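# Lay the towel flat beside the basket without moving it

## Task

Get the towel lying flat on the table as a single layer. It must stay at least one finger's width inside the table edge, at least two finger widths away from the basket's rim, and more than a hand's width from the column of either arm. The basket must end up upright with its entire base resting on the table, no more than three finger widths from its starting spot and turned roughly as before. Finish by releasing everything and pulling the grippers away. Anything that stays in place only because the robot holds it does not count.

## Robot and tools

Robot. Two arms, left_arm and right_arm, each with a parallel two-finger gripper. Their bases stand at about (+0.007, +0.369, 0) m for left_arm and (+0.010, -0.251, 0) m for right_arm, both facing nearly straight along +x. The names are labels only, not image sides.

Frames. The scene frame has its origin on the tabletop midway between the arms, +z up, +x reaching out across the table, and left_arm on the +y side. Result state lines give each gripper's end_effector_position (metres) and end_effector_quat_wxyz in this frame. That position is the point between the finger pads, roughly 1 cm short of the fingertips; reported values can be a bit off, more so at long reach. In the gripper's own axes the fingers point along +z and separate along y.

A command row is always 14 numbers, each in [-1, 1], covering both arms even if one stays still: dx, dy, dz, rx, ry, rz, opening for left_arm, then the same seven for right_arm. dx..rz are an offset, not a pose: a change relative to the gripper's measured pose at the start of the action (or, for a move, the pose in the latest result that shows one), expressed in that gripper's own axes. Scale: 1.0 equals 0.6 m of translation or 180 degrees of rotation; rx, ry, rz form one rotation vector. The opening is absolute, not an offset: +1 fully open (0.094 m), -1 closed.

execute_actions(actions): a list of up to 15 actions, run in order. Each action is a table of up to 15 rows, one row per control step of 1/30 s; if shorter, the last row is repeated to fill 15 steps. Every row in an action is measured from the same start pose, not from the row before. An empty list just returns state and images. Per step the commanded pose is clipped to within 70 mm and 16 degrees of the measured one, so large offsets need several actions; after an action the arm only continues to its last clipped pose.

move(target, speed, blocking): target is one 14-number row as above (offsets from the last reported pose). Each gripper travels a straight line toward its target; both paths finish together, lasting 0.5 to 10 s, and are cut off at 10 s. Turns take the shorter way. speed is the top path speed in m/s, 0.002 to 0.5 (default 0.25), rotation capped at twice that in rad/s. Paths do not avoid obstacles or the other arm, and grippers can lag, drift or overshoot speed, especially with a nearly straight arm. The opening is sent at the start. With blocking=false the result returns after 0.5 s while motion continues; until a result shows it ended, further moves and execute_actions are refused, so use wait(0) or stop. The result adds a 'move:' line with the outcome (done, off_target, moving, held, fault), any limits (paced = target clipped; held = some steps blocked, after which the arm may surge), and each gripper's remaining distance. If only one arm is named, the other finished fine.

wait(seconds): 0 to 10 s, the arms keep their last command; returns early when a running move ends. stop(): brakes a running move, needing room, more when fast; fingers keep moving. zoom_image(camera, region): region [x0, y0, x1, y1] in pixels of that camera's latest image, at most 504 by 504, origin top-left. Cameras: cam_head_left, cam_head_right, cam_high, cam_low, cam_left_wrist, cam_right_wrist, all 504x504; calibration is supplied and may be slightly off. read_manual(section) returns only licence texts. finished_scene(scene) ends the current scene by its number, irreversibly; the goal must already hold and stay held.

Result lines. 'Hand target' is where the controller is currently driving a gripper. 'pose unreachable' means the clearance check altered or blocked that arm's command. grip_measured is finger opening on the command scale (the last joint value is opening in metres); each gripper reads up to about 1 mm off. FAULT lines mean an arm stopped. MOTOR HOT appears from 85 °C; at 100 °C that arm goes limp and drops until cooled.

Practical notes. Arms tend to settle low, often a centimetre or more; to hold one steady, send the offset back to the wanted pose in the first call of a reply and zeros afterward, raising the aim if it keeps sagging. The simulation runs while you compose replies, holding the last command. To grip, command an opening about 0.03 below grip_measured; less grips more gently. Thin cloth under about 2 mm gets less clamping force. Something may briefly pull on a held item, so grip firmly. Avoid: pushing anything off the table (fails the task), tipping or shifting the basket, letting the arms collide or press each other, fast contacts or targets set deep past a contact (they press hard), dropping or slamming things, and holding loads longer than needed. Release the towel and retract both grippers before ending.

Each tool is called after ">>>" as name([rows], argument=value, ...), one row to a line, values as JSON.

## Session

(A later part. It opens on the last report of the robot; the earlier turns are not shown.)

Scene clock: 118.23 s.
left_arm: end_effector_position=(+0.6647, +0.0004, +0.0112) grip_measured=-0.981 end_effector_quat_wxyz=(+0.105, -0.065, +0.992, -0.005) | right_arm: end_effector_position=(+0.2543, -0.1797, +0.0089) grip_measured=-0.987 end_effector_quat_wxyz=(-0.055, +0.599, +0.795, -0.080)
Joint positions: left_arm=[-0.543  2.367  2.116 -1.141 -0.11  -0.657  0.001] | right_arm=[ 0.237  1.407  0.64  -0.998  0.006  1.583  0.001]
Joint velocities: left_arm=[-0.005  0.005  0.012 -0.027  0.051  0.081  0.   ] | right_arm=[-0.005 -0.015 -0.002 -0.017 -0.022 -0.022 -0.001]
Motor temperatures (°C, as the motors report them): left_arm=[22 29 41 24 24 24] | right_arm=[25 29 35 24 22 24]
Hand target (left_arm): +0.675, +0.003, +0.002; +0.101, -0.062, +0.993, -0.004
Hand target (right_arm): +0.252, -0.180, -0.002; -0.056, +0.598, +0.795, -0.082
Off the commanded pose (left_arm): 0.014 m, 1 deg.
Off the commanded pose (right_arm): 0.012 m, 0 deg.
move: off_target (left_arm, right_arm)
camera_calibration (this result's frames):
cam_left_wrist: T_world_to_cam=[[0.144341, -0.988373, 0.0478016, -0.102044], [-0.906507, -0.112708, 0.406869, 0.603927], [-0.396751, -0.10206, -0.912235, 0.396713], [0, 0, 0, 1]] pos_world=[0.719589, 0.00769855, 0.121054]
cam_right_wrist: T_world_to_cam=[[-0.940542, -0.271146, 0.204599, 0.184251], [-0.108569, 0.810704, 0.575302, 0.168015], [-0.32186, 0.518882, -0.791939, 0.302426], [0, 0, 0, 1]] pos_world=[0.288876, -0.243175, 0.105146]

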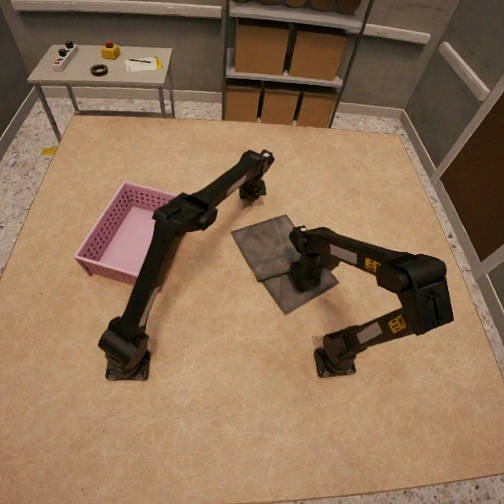

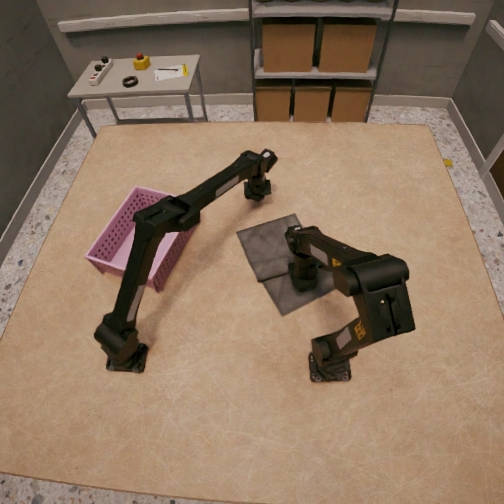

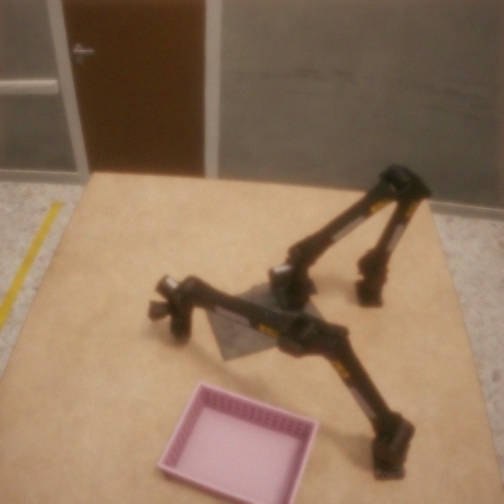

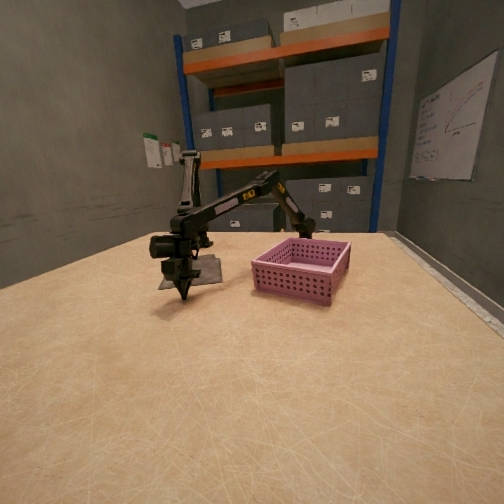

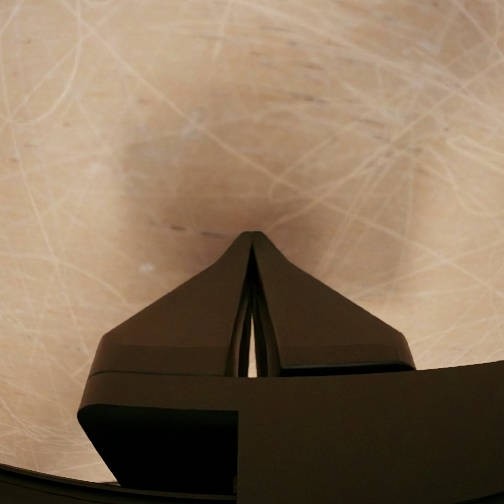

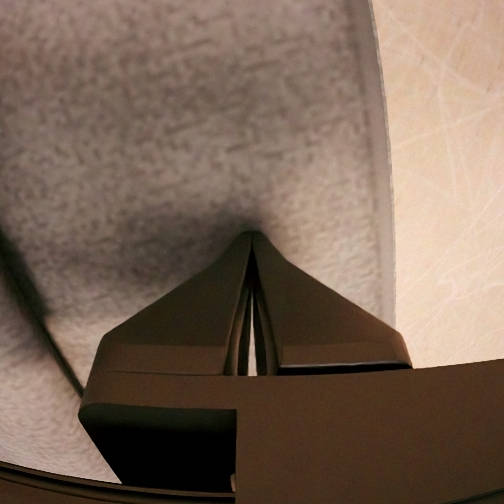

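>>> move(target=[0.28,-0.03,-0.1,0,0,0,-1, 0,0,0.02,0,0,0,-1], speed=0.2)

>>> move(target=[0.02,0,0.13,0,0,0,-1, 0,0,0.02,0,0,0,-1], speed=0.06)

>>> move(target=[0.01,0,0.04,0,0,0,-1, 0,0,0.03,0,0,0,-1], speed=0.03)

>>> move(target=[-0.1,0.013,0.07,0,0,0,-1, 0,0,0.03,0,0,0,-1], speed=0.02)

Scene clock: 125.97 s.
left_arm: end_effector_position=(+0.4924, -0.0391, +0.0397) grip_measured=-0.981 end_effector_quat_wxyz=(+0.101, -0.056, +0.993, -0.002) | right_arm: end_effector_position=(+0.2546, -0.1796, +0.0090) grip_measured=-0.987 end_effector_quat_wxyz=(-0.054, +0.599, +0.795, -0.078)
Joint positions: left_arm=[-0.744  2.03   1.602 -0.996 -0.141 -0.84   0.001] | right_arm=[ 0.237  1.404  0.638 -0.995  0.006  1.583  0.001]
Joint velocities: left_arm=[-0.005 -0.015 -0.017 -0.022 -0.037 -0.066 -0.001] | right_arm=[ 0.005 -0.015 -0.012 -0.007 -0.022 -0.051  0.   ]
Motor temperatures (°C, as the motors report them): left_arm=[22 30 41 24 24 24] | right_arm=[25 29 34 24 22 24]
Hand target (left_arm): +0.492, -0.040, +0.037; +0.106, -0.065, +0.992, -0.005
Hand target (right_arm): +0.252, -0.180, -0.002; -0.055, +0.599, +0.795, -0.080
Off the commanded pose (left_arm): 0.004 m, 1 deg.
Off the commanded pose (right_arm): 0.012 m, 0 deg.
move: off_target (right_arm)
camera_calibration (this result's frames):
cam_left_wrist: T_world_to_cam=[[0.128036, -0.990935, 0.0406839, -0.109376], [-0.905442, -0.100054, 0.41251, 0.431452], [-0.4047, -0.0896531, -0.910044, 0.354561], [0, 0, 0, 1]] pos_world=[0.548149, -0.033429, 0.149138]
cam_right_wrist: T_world_to_cam=[[-0.941356, -0.271391, 0.20049, 0.184708], [-0.110882, 0.810009, 0.575839, 0.168362], [-0.318676, 0.519839, -0.792599, 0.301942], [0, 0, 0, 1]] pos_world=[0.288766, -0.243208, 0.105337]

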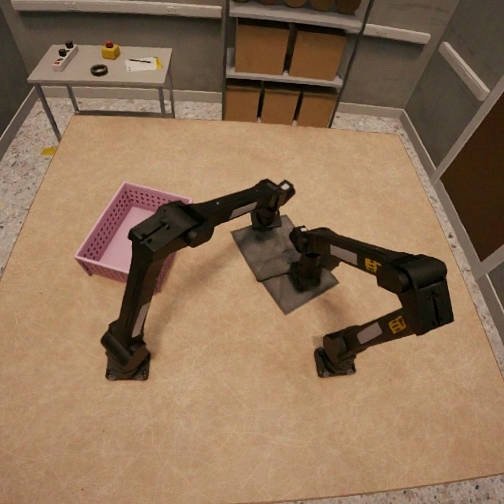

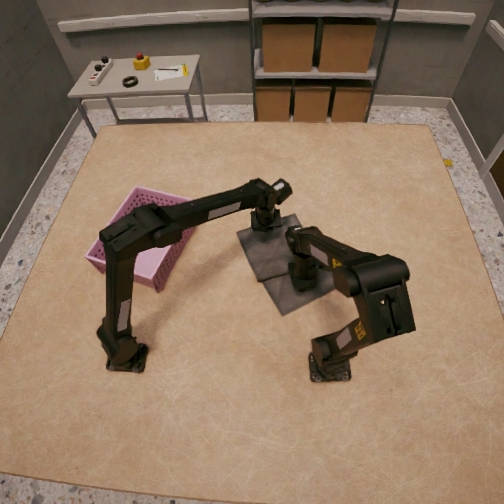

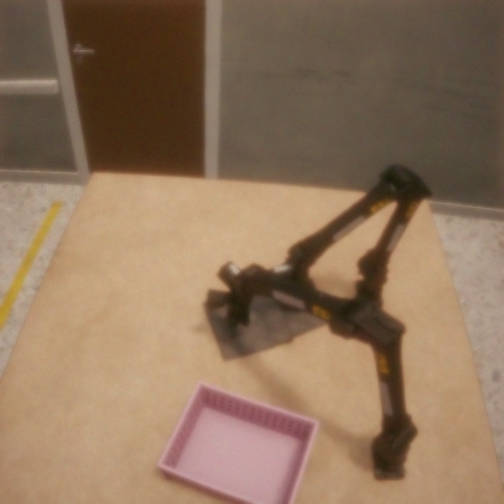

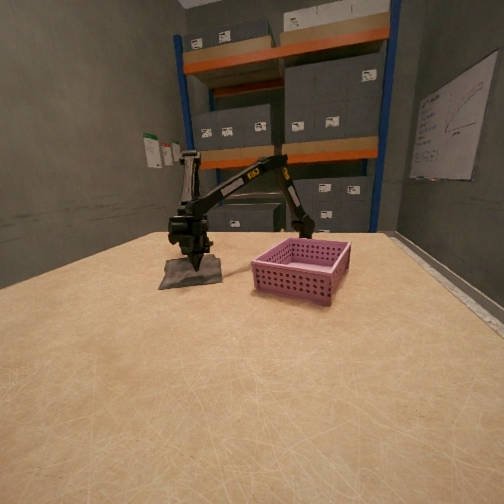

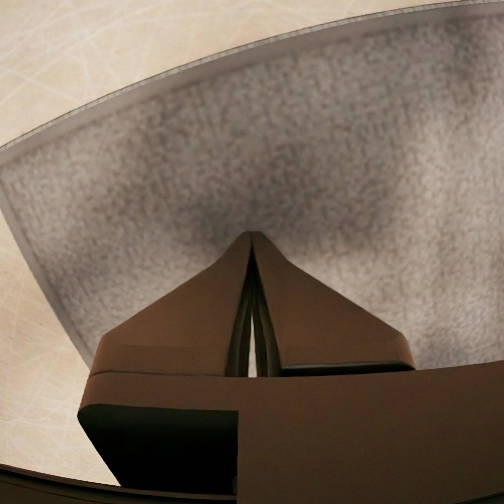

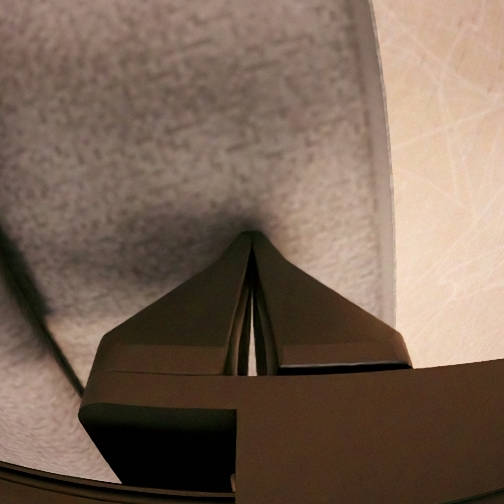

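Scene clock: 127.53 s.
left_arm: end_effector_position=(+0.5029, -0.0487, +0.0095) grip_measured=-0.981 end_effector_quat_wxyz=(+0.124, -0.058, +0.990, -0.025) | right_arm: end_effector_position=(+0.2544, -0.1796, +0.0088) grip_measured=-0.987 end_effector_quat_wxyz=(-0.053, +0.599, +0.795, -0.077)
Joint positions: left_arm=[-0.744  2.066  1.565 -0.859 -0.141 -0.84   0.001] | right_arm=[ 0.237  1.402  0.636 -0.992  0.006  1.583  0.001]
Joint velocities: left_arm=[ 0.005 -0.005 -0.022  0.002 -0.051  0.051  0.   ] | right_arm=[ 0.005 -0.015 -0.002  0.007  0.007  0.022  0.   ]
Motor temperatures (°C, as the motors report them): left_arm=[22 30 41 24 24 24] | right_arm=[25 29 34 24 22 24]
Hand target (left_arm): +0.493, -0.038, -0.037; +0.101, -0.056, +0.993, -0.002
Hand target (right_arm): +0.252, -0.180, -0.002; -0.054, +0.599, +0.795, -0.078
Off the commanded pose (left_arm): 0.050 m, 4 deg.
Off the commanded pose (right_arm): 0.012 m, 0 deg.
move: off_target (left_arm, right_arm)
camera_calibration (this result's frames):
cam_left_wrist: T_world_to_cam=[[0.1249, -0.988086, 0.0899214, -0.1177], [-0.92429, -0.0829301, 0.372572, 0.463161], [-0.360676, -0.129648, -0.923636, 0.306508], [0, 0, 0, 1]] pos_world=[0.553346, -0.03815, 0.121125]
cam_right_wrist: T_world_to_cam=[[-0.941865, -0.271544, 0.197873, 0.184691], [-0.112355, 0.809566, 0.576176, 0.168806], [-0.316648, 0.520448, -0.793012, 0.301334], [0, 0, 0, 1]] pos_world=[0.288337, -0.243337, 0.105154]

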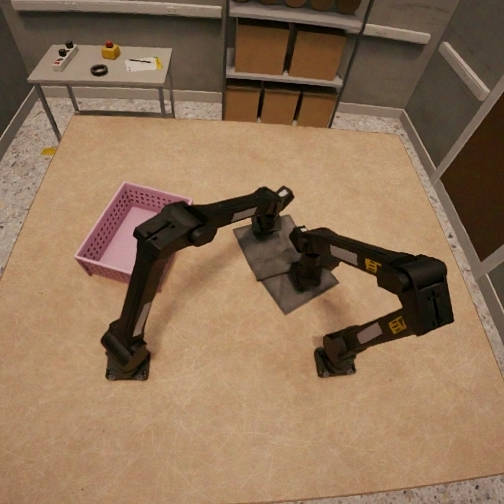

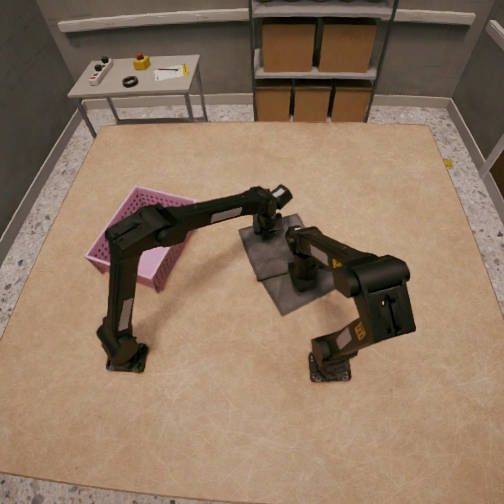

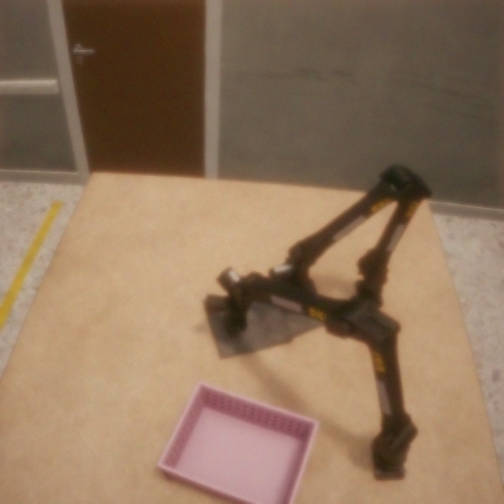

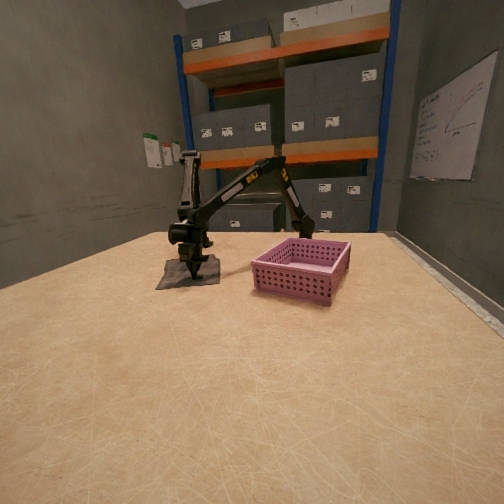

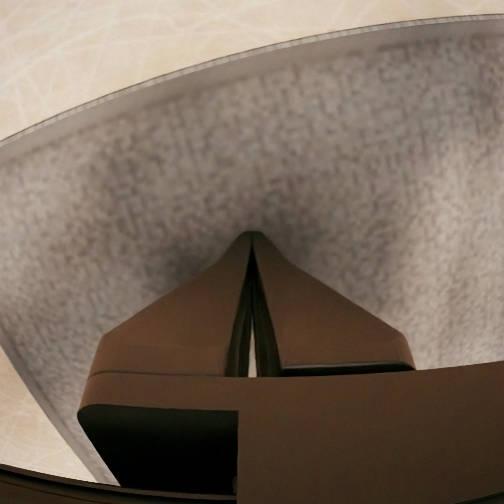

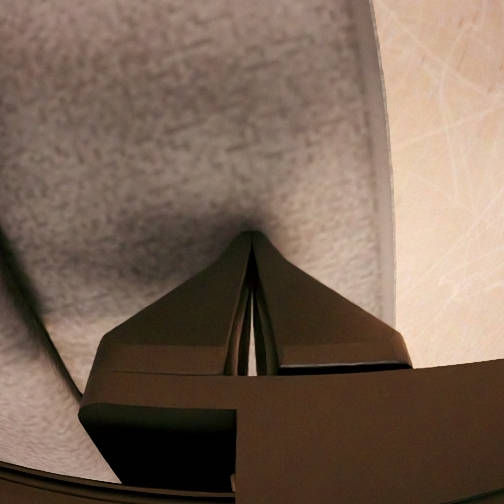

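Scene clock: 128.60 s.
left_arm: end_effector_position=(+0.5070, -0.0524, +0.0111) grip_measured=-0.981 end_effector_quat_wxyz=(+0.134, -0.059, +0.989, -0.035) | right_arm: end_effector_position=(+0.2546, -0.1796, +0.0083) grip_measured=-0.987 end_effector_quat_wxyz=(-0.051, +0.599, +0.796, -0.075)
Joint positions: left_arm=[-0.744  2.063  1.561 -0.829 -0.141 -0.84   0.001] | right_arm=[ 0.237  1.4    0.633 -0.985  0.006  1.583  0.001]
Joint velocities: left_arm=[-0.005 -0.015 -0.007 -0.002 -0.022 -0.066 -0.001] | right_arm=[-0.015 -0.005 -0.007  0.002  0.066  0.037 -0.001]
Motor temperatures (°C, as the motors report them): left_arm=[22 30 41 24 24 24] | right_arm=[25 29 34 24 22 24]
Hand target (left_arm): +0.502, -0.050, -0.015; +0.124, -0.058, +0.990, -0.025
Hand target (right_arm): +0.251, -0.181, -0.007; -0.053, +0.599, +0.795, -0.077
Off the commanded pose (left_arm): 0.027 m, 2 deg.
Off the commanded pose (right_arm): 0.018 m, 0 deg.
move: off_target (left_arm, right_arm)
camera_calibration (this result's frames):
cam_left_wrist: T_world_to_cam=[[0.122799, -0.986177, 0.111248, -0.121186], [-0.931889, -0.0760272, 0.354688, 0.470495], [-0.341327, -0.147226, -0.928343, 0.298378], [0, 0, 0, 1]] pos_world=[0.555175, -0.0398114, 0.1236]
cam_right_wrist: T_world_to_cam=[[-0.943004, -0.271886, 0.191887, 0.185305], [-0.115725, 0.808554, 0.57693, 0.16972], [-0.31201, 0.521842, -0.793934, 0.30007], [0, 0, 0, 1]] pos_world=[0.288009, -0.243435, 0.104762]

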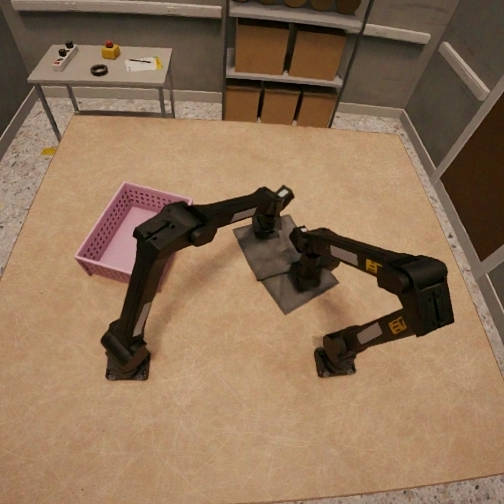

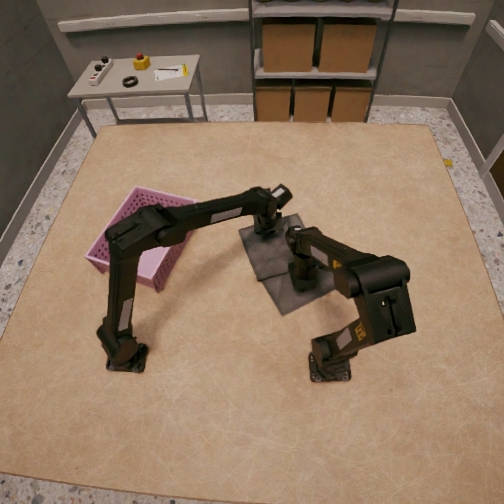

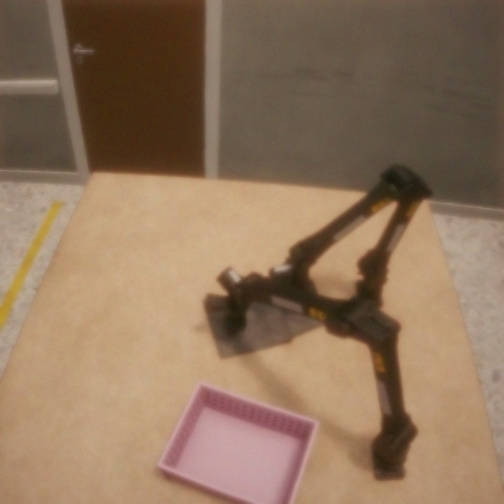

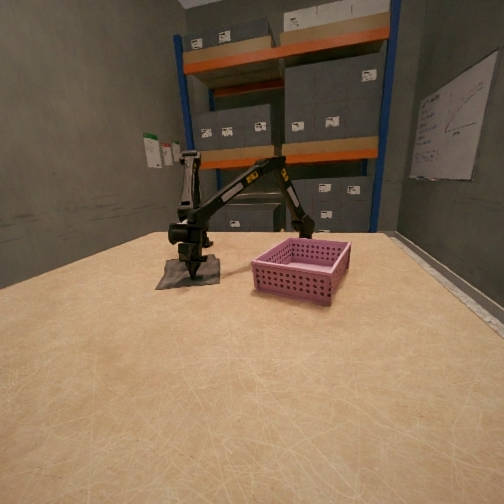

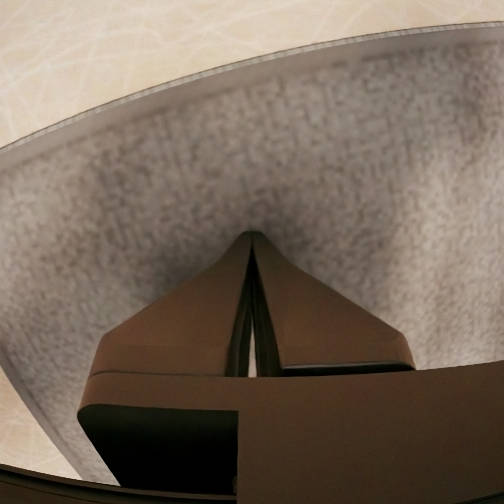

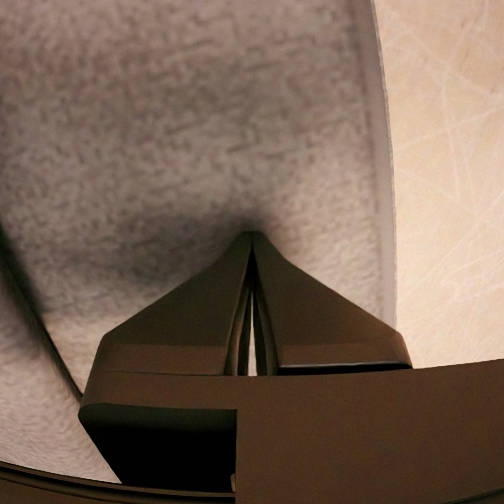

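Scene clock: 132.53 s.
left_arm: end_effector_position=(+0.5630, -0.0453, +0.0105) grip_measured=-0.981 end_effector_quat_wxyz=(+0.146, -0.060, +0.986, -0.048) | right_arm: end_effector_position=(+0.2548, -0.1795, +0.0083) grip_measured=-0.987 end_effector_quat_wxyz=(-0.049, +0.599, +0.796, -0.071)
Joint positions: left_arm=[-0.678  2.135  1.677 -0.829 -0.124 -0.776  0.001] | right_arm=[ 0.237  1.394  0.628 -0.978  0.006  1.583  0.001]
Joint velocities: left_arm=[-0.024 -0.024 -0.017  0.007 -0.022  0.037 -0.   ] | right_arm=[-0.005 -0.015 -0.017 -0.002  0.037 -0.051 -0.   ]
Motor temperatures (°C, as the motors report them): left_arm=[22 30 41 24 24 24] | right_arm=[25 29 34 24 22 24]
Hand target (left_arm): +0.573, -0.039, -0.014; +0.134, -0.059, +0.989, -0.036
Hand target (right_arm): +0.251, -0.181, -0.008; -0.051, +0.599, +0.796, -0.075
Off the commanded pose (left_arm): 0.028 m, 2 deg.
Off the commanded pose (right_arm): 0.018 m, 0 deg.
move: off_target (left_arm, right_arm)
camera_calibration (this result's frames):
cam_left_wrist: T_world_to_cam=[[0.119179, -0.983309, 0.13748, -0.119003], [-0.941162, -0.0677803, 0.33109, 0.529207], [-0.316245, -0.168849, -0.93353, 0.302928], [0, 0, 0, 1]] pos_world=[0.608051, -0.0299973, 0.123938]
cam_right_wrist: T_world_to_cam=[[-0.944447, -0.272319, 0.184019, 0.185848], [-0.120155, 0.807223, 0.577888, 0.170594], [-0.305914, 0.523673, -0.795099, 0.298863], [0, 0, 0, 1]] pos_world=[0.287448, -0.243604, 0.104842]

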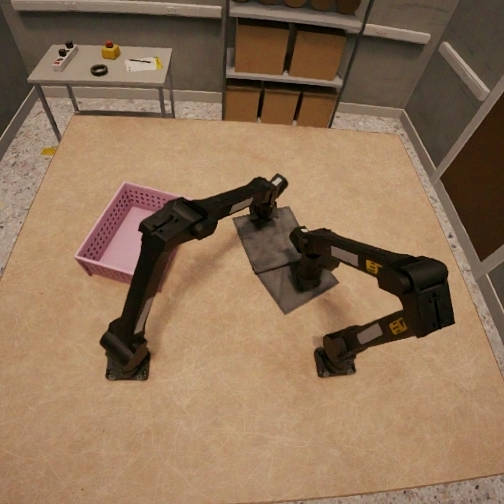

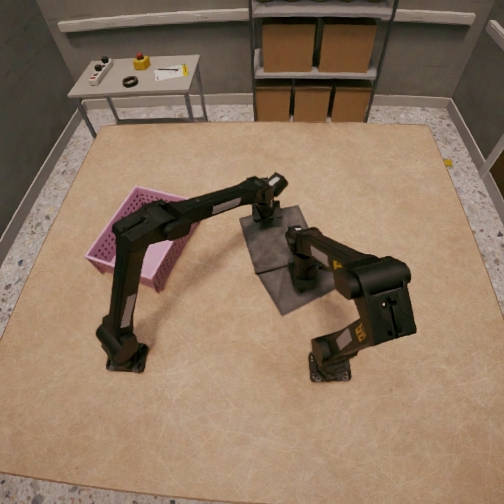

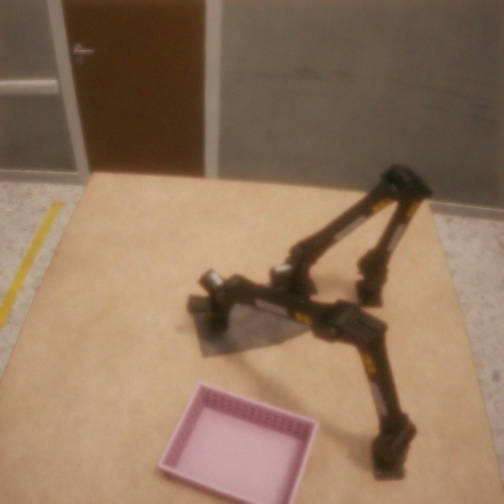

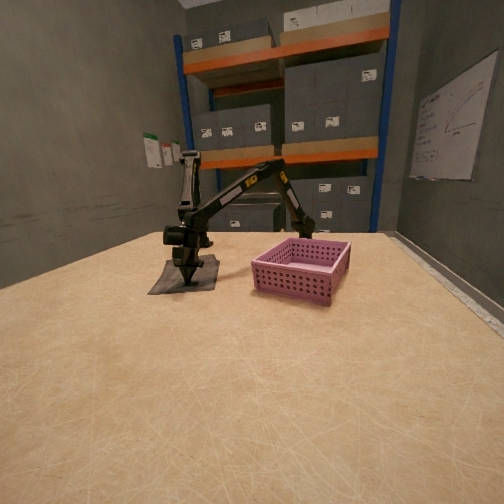

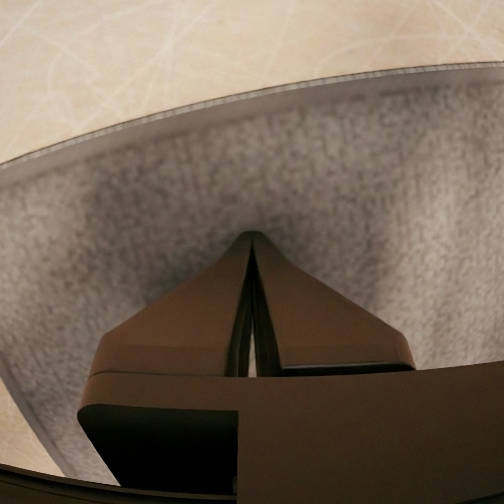

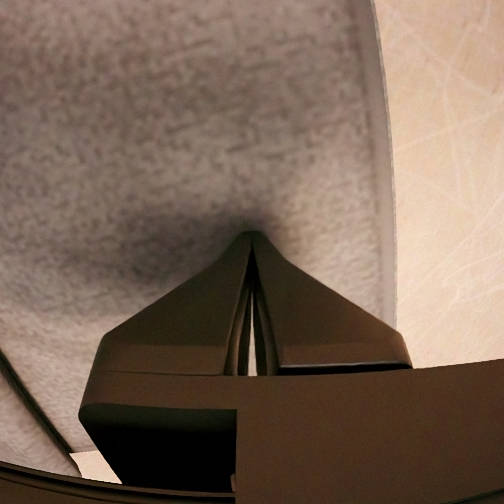

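Working, with some slip. Continue.

>>> move(target=[-0.1,0.0,0.075,0,0,0,-1, 0,0,0.03,0,0,0,-1], speed=0.02)

>>> move(target=[-0.08,0.0,0.07,0,0,0,-1, 0,0,0.03,0,0,0,-1], speed=0.02)

Scene clock: 139.80 s.
left_arm: end_effector_position=(+0.6235, -0.0479, +0.0115) grip_measured=-0.981 end_effector_quat_wxyz=(+0.162, -0.062, +0.983, -0.061) | right_arm: end_effector_position=(+0.2550, -0.1794, +0.0083) grip_measured=-0.987 end_effector_quat_wxyz=(-0.046, +0.599, +0.796, -0.068)
Joint positions: left_arm=[-0.626  2.239  1.857 -0.857 -0.108 -0.727  0.001] | right_arm=[ 0.237  1.389  0.624 -0.971  0.006  1.583  0.001]
Joint velocities: left_arm=[-0.015  0.005  0.007  0.002  0.007 -0.051  0.001] | right_arm=[-0.015 -0.005 -0.007  0.002  0.007  0.007  0.   ]
Motor temperatures (°C, as the motors report them): left_arm=[22 30 41 24 24 24] | right_arm=[25 29 34 24 22 24]
Hand target (left_arm): +0.632, -0.040, -0.015; +0.147, -0.061, +0.986, -0.048
Hand target (right_arm): +0.251, -0.181, -0.008; -0.049, +0.599, +0.796, -0.072
Off the commanded pose (left_arm): 0.029 m, 2 deg.
Off the commanded pose (right_arm): 0.018 m, 0 deg.
move: off_target (left_arm, right_arm)
camera_calibration (this result's frames):
cam_left_wrist: T_world_to_cam=[[0.115382, -0.979294, 0.166342, -0.126699], [-0.951542, -0.0609121, 0.301425, 0.592832], [-0.285051, -0.19306, -0.938868, 0.301995], [0, 0, 0, 1]] pos_world=[0.664808, -0.0296621, 0.125914]
cam_right_wrist: T_world_to_cam=[[-0.945828, -0.272734, 0.17614, 0.186382], [-0.124592, 0.80589, 0.578808, 0.171469], [-0.29981, 0.525507, -0.796214, 0.297655], [0, 0, 0, 1]] pos_world=[0.286889, -0.243772, 0.104921]

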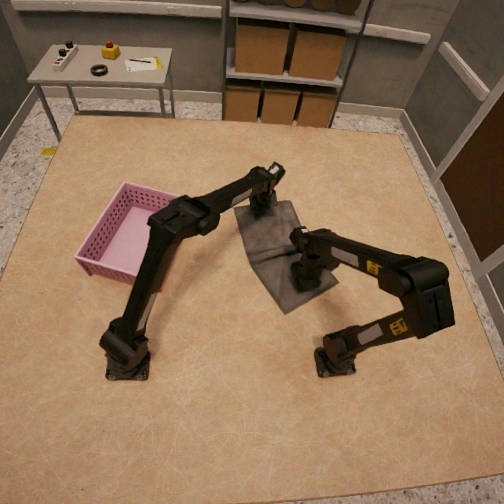

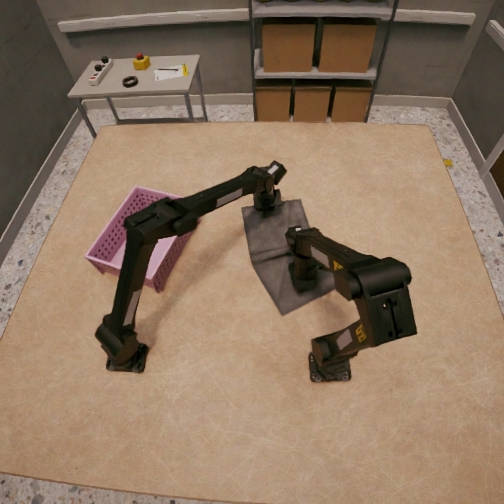

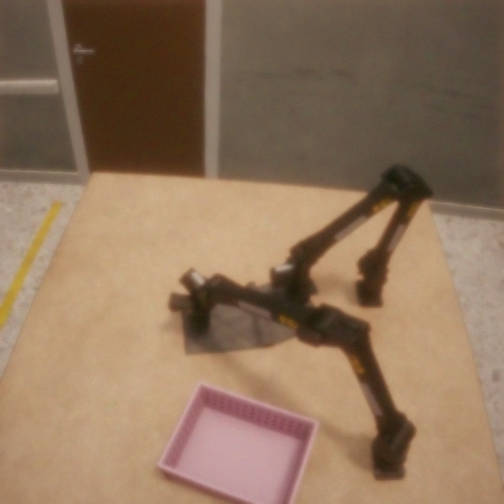

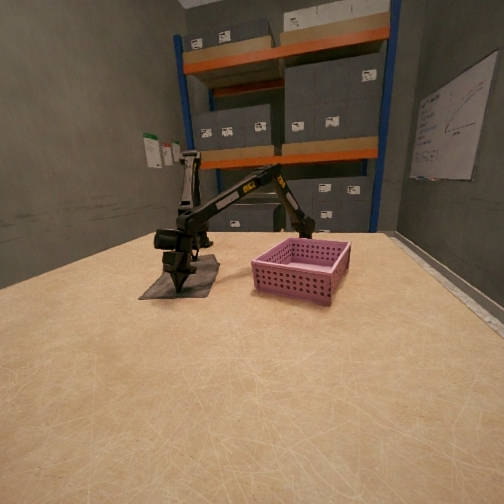

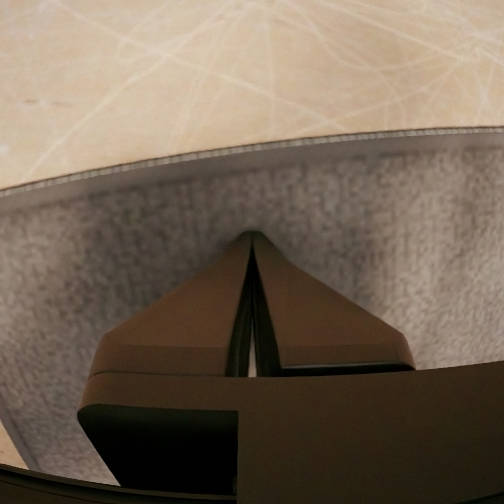

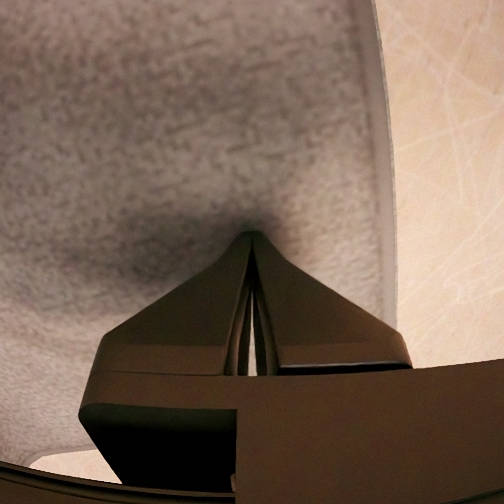

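Scene clock: 143.23 s.
left_arm: end_effector_position=(+0.6716, -0.0532, +0.0124) grip_measured=-0.981 end_effector_quat_wxyz=(+0.175, -0.063, +0.980, -0.073) | right_arm: end_effector_position=(+0.2562, -0.1791, +0.0082) grip_measured=-0.987 end_effector_quat_wxyz=(-0.043, +0.600, +0.797, -0.064)
Joint positions: left_arm=[-0.593  2.34   2.037 -0.898 -0.095 -0.698  0.001] | right_arm=[ 0.237  1.384  0.621 -0.961  0.006  1.583  0.001]
Joint velocities: left_arm=[ 0.005  0.005 -0.007 -0.012  0.037  0.007  0.   ] | right_arm=[ 0.005 -0.005  0.017 -0.017 -0.066 -0.066  0.   ]
Motor temperatures (°C, as the motors report them): left_arm=[22 30 41 24 24 24] | right_arm=[25 29 34 24 22 24]
Hand target (left_arm): +0.681, -0.045, -0.013; +0.162, -0.062, +0.983, -0.062
Hand target (right_arm): +0.251, -0.180, -0.008; -0.046, +0.599, +0.796, -0.069
Off the commanded pose (left_arm): 0.029 m, 2 deg.
Off the commanded pose (right_arm): 0.018 m, 1 deg.
move: off_target (left_arm, right_arm)
camera_calibration (this result's frames):
cam_left_wrist: T_world_to_cam=[[0.111311, -0.975314, 0.190714, -0.134982], [-0.959502, -0.0555021, 0.27618, 0.64397], [-0.258777, -0.213732, -0.941994, 0.296793], [0, 0, 0, 1]] pos_world=[0.709719, -0.0324738, 0.127469]
cam_right_wrist: T_world_to_cam=[[-0.947697, -0.273296, 0.164864, 0.188113], [-0.130943, 0.803982, 0.580058, 0.172624], [-0.291075, 0.528132, -0.797717, 0.296041], [0, 0, 0, 1]] pos_world=[0.287048, -0.243724, 0.105012]

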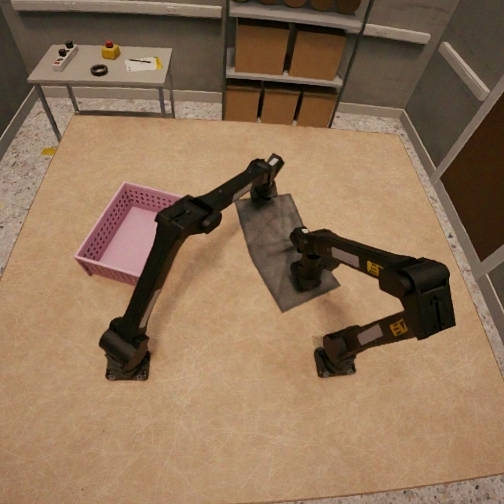

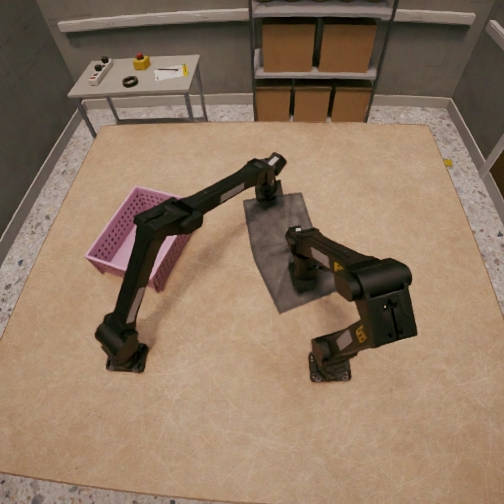

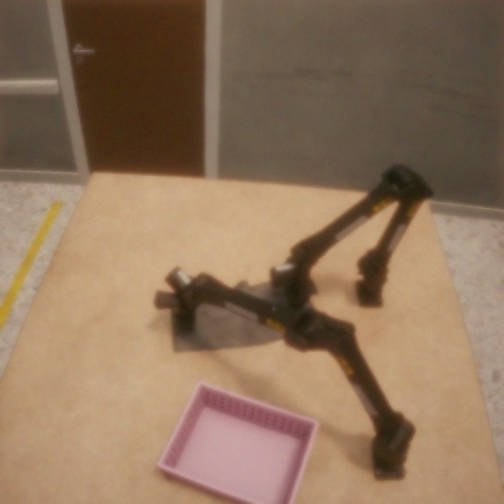

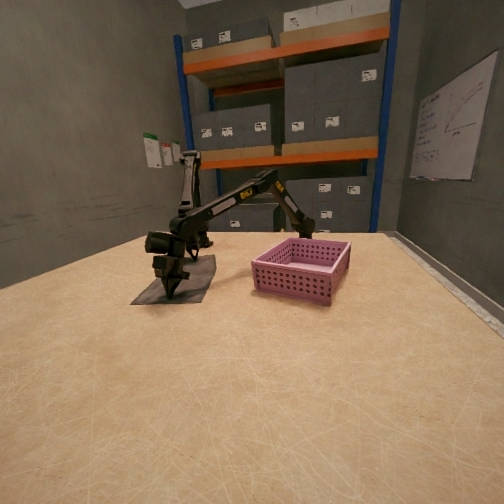

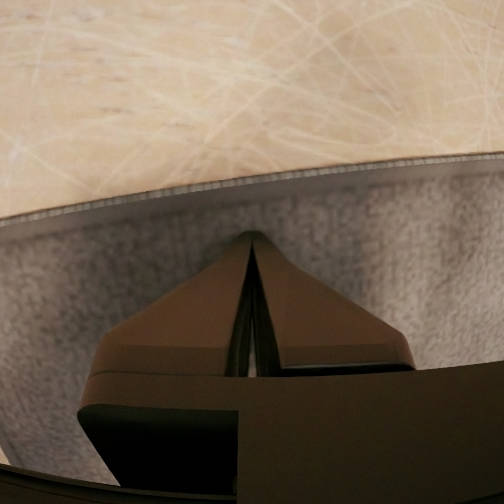

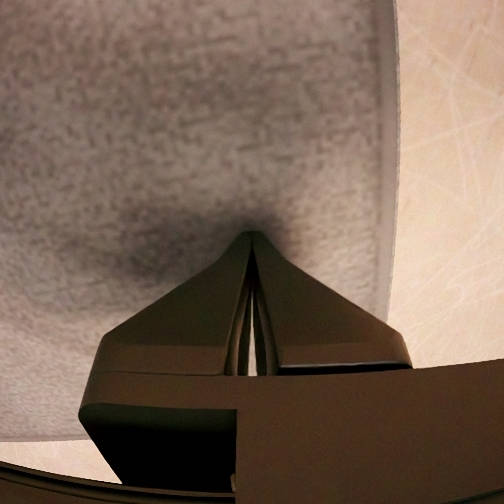

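Looks taut. Lift and retreat to inspect.

>>> move(target=[0,0,-0.15,0,0,0,-1, 0,0,-0.15,0,0,0,-1], speed=0.1)

>>> move(target=[0.5,0.45,-0.3,0,0,0,-1, -0.3,0.2,-0.3,0,0,0,-1])

Scene clock: 147.23 s.
left_arm: end_effector_position=(+0.6519, -0.0401, +0.1055) grip_measured=-0.981 end_effector_quat_wxyz=(+0.188, -0.064, +0.977, -0.082) | right_arm: end_effector_position=(+0.2536, -0.1799, +0.0813) grip_measured=-0.987 end_effector_quat_wxyz=(-0.054, +0.599, +0.795, -0.079)
Joint positions: left_arm=[-0.593  2.174  1.983 -0.977 -0.095 -0.698  0.001] | right_arm=[ 0.237  1.255  0.738 -1.245  0.006  1.583  0.001]
Joint velocities: left_arm=[-0.005 -0.015 -0.022  0.012 -0.022 -0.051 -0.   ] | right_arm=[-0.005 -0.005 -0.007 -0.002  0.051  0.022 -0.001]
Motor temperatures (°C, as the motors report them): left_arm=[22 30 41 24 24 24] | right_arm=[25 29 34 24 22 24]
Hand target (left_arm): +0.641, -0.042, +0.096; +0.175, -0.063, +0.980, -0.072
Hand target (right_arm): +0.268, -0.176, +0.097; -0.043, +0.600, +0.797, -0.064
Off the commanded pose (left_arm): 0.016 m, 2 deg.
Off the commanded pose (right_arm): 0.023 m, 2 deg.
move: off_target (left_arm, right_arm)
camera_calibration (this result's frames):
cam_left_wrist: T_world_to_cam=[[0.105535, -0.971774, 0.210992, -0.136008], [-0.966652, -0.0504664, 0.25107, 0.607599], [-0.233335, -0.230453, -0.944694, 0.365233], [0, 0, 0, 1]] pos_world=[0.686912, -0.0173368, 0.22118]
cam_right_wrist: T_world_to_cam=[[-0.940914, -0.271258, 0.202731, 0.168984], [-0.10962, 0.810388, 0.575547, 0.126637], [-0.320413, 0.519317, -0.792241, 0.359396], [0, 0, 0, 1]] pos_world=[0.288036, -0.243427, 0.177584]

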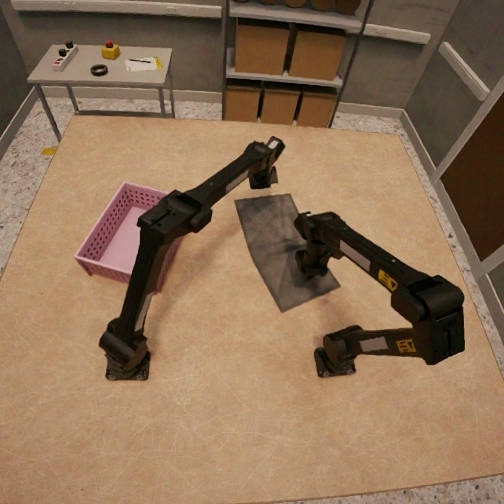

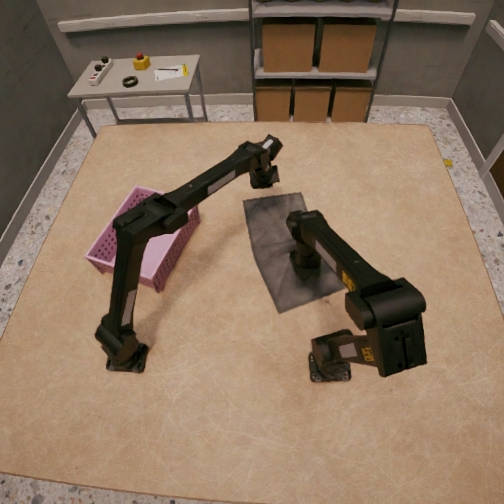

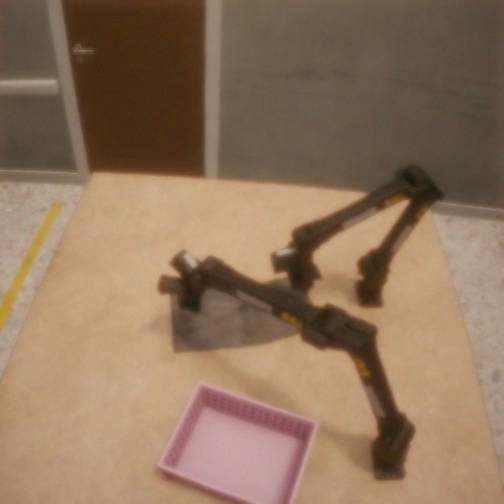

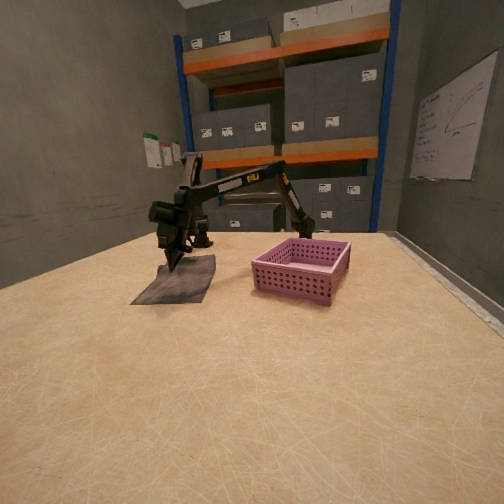

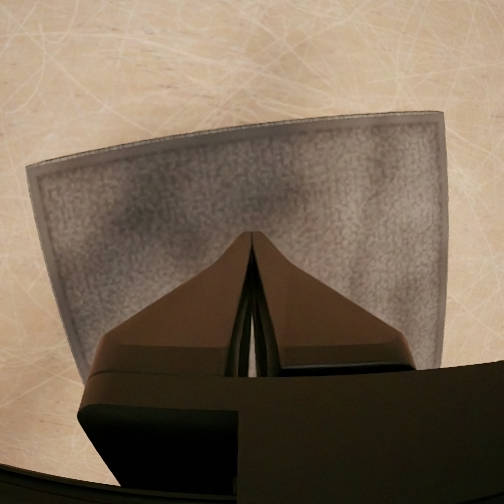

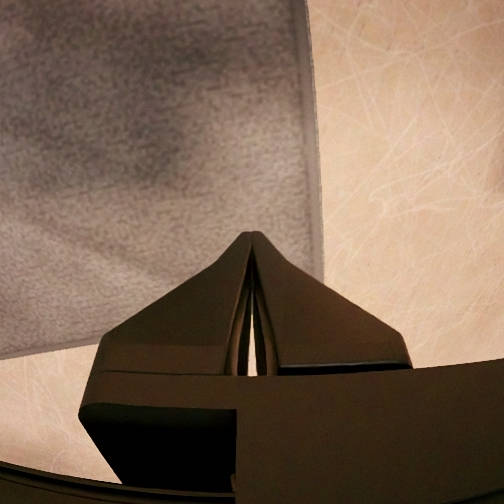

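Scene clock: 149.47 s.
left_arm: end_effector_position=(+0.2883, +0.2012, +0.1221) grip_measured=-0.981 end_effector_quat_wxyz=(+0.200, -0.063, +0.974, -0.090) | right_arm: end_effector_position=(+0.4345, -0.3070, +0.2277) grip_measured=-0.987 end_effector_quat_wxyz=(-0.068, +0.600, +0.793, -0.079)
Joint positions: left_arm=[-0.596  0.984  0.612 -0.767 -0.098 -0.698  0.001] | right_arm=[-0.158  1.589  1.485 -1.666  0.064  1.199  0.001]
Joint velocities: left_arm=[-0.005 -0.005  0.007  0.007 -0.037 -0.022 -0.001] | right_arm=[-0.005 -0.015 -0.007  0.007  0.007  0.007 -0.   ]
Motor temperatures (°C, as the motors report them): left_arm=[22 30 41 24 24 24] | right_arm=[25 29 34 24 22 24]
Hand target (left_arm): +0.281, +0.201, +0.115; +0.188, -0.064, +0.977, -0.082
Hand target (right_arm): +0.445, -0.310, +0.238; -0.060, +0.598, +0.796, -0.075
Off the commanded pose (left_arm): 0.010 m, 2 deg.
Off the commanded pose (right_arm): 0.017 m, 2 deg.
move: off_target (right_arm)
camera_calibration (this result's frames):
cam_left_wrist: T_world_to_cam=[[0.0981933, -0.968712, 0.227937, 0.132802], [-0.973035, -0.0454206, 0.226142, 0.267953], [-0.208713, -0.243996, -0.947051, 0.34755], [0, 0, 0, 1]] pos_world=[0.320226, 0.225618, 0.238282]
cam_right_wrist: T_world_to_cam=[[-0.93834, -0.267748, 0.218699, 0.271336], [-0.0908829, 0.801395, 0.591191, 0.150732], [-0.333554, 0.534862, -0.776315, 0.606211], [0, 0, 0, 1]] pos_world=[0.470509, -0.372386, 0.322158]

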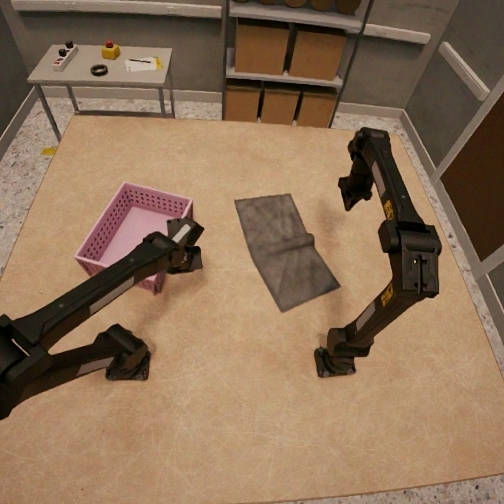

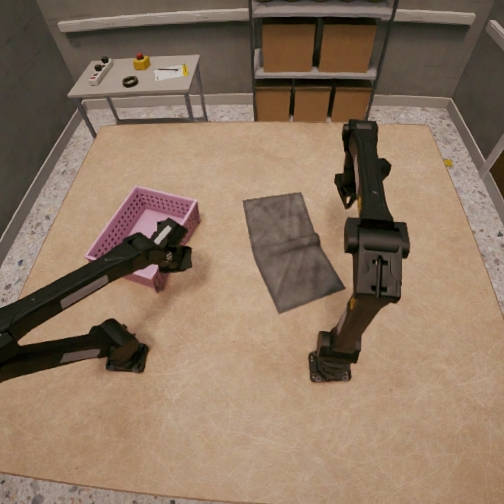

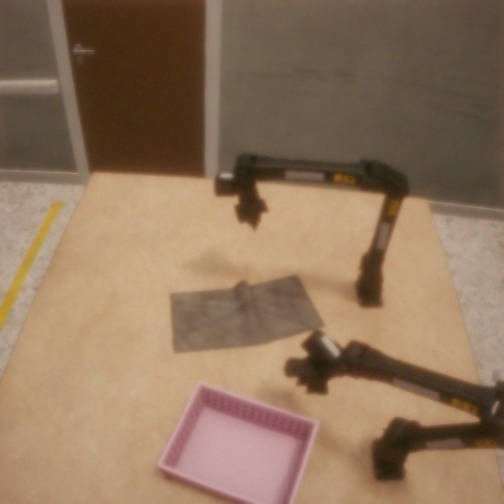

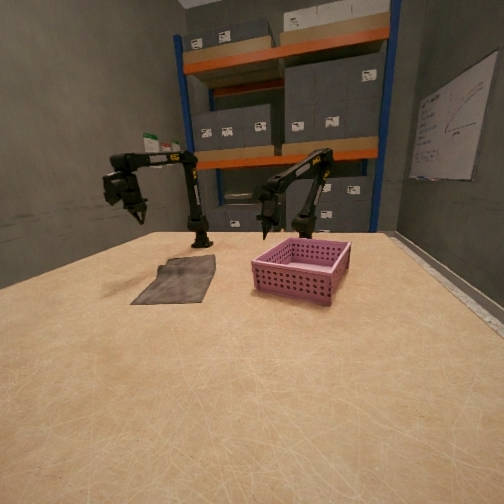

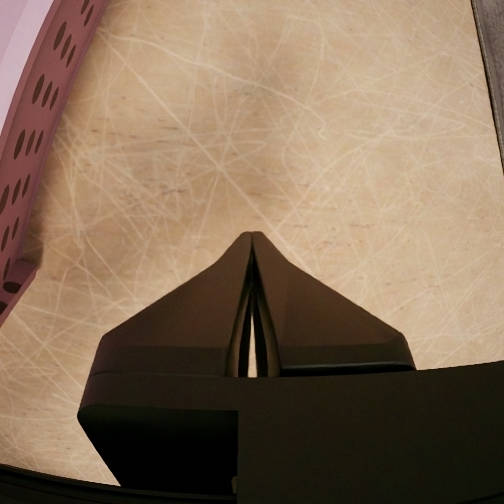

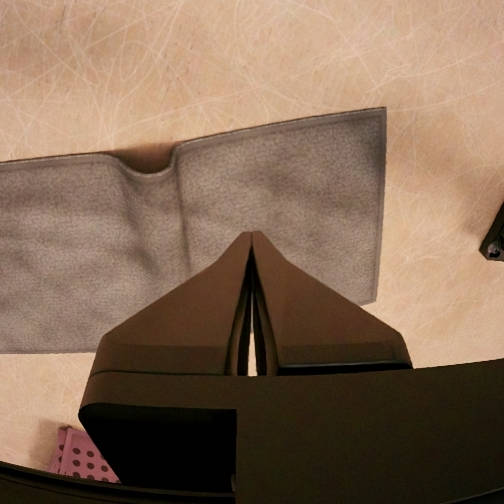

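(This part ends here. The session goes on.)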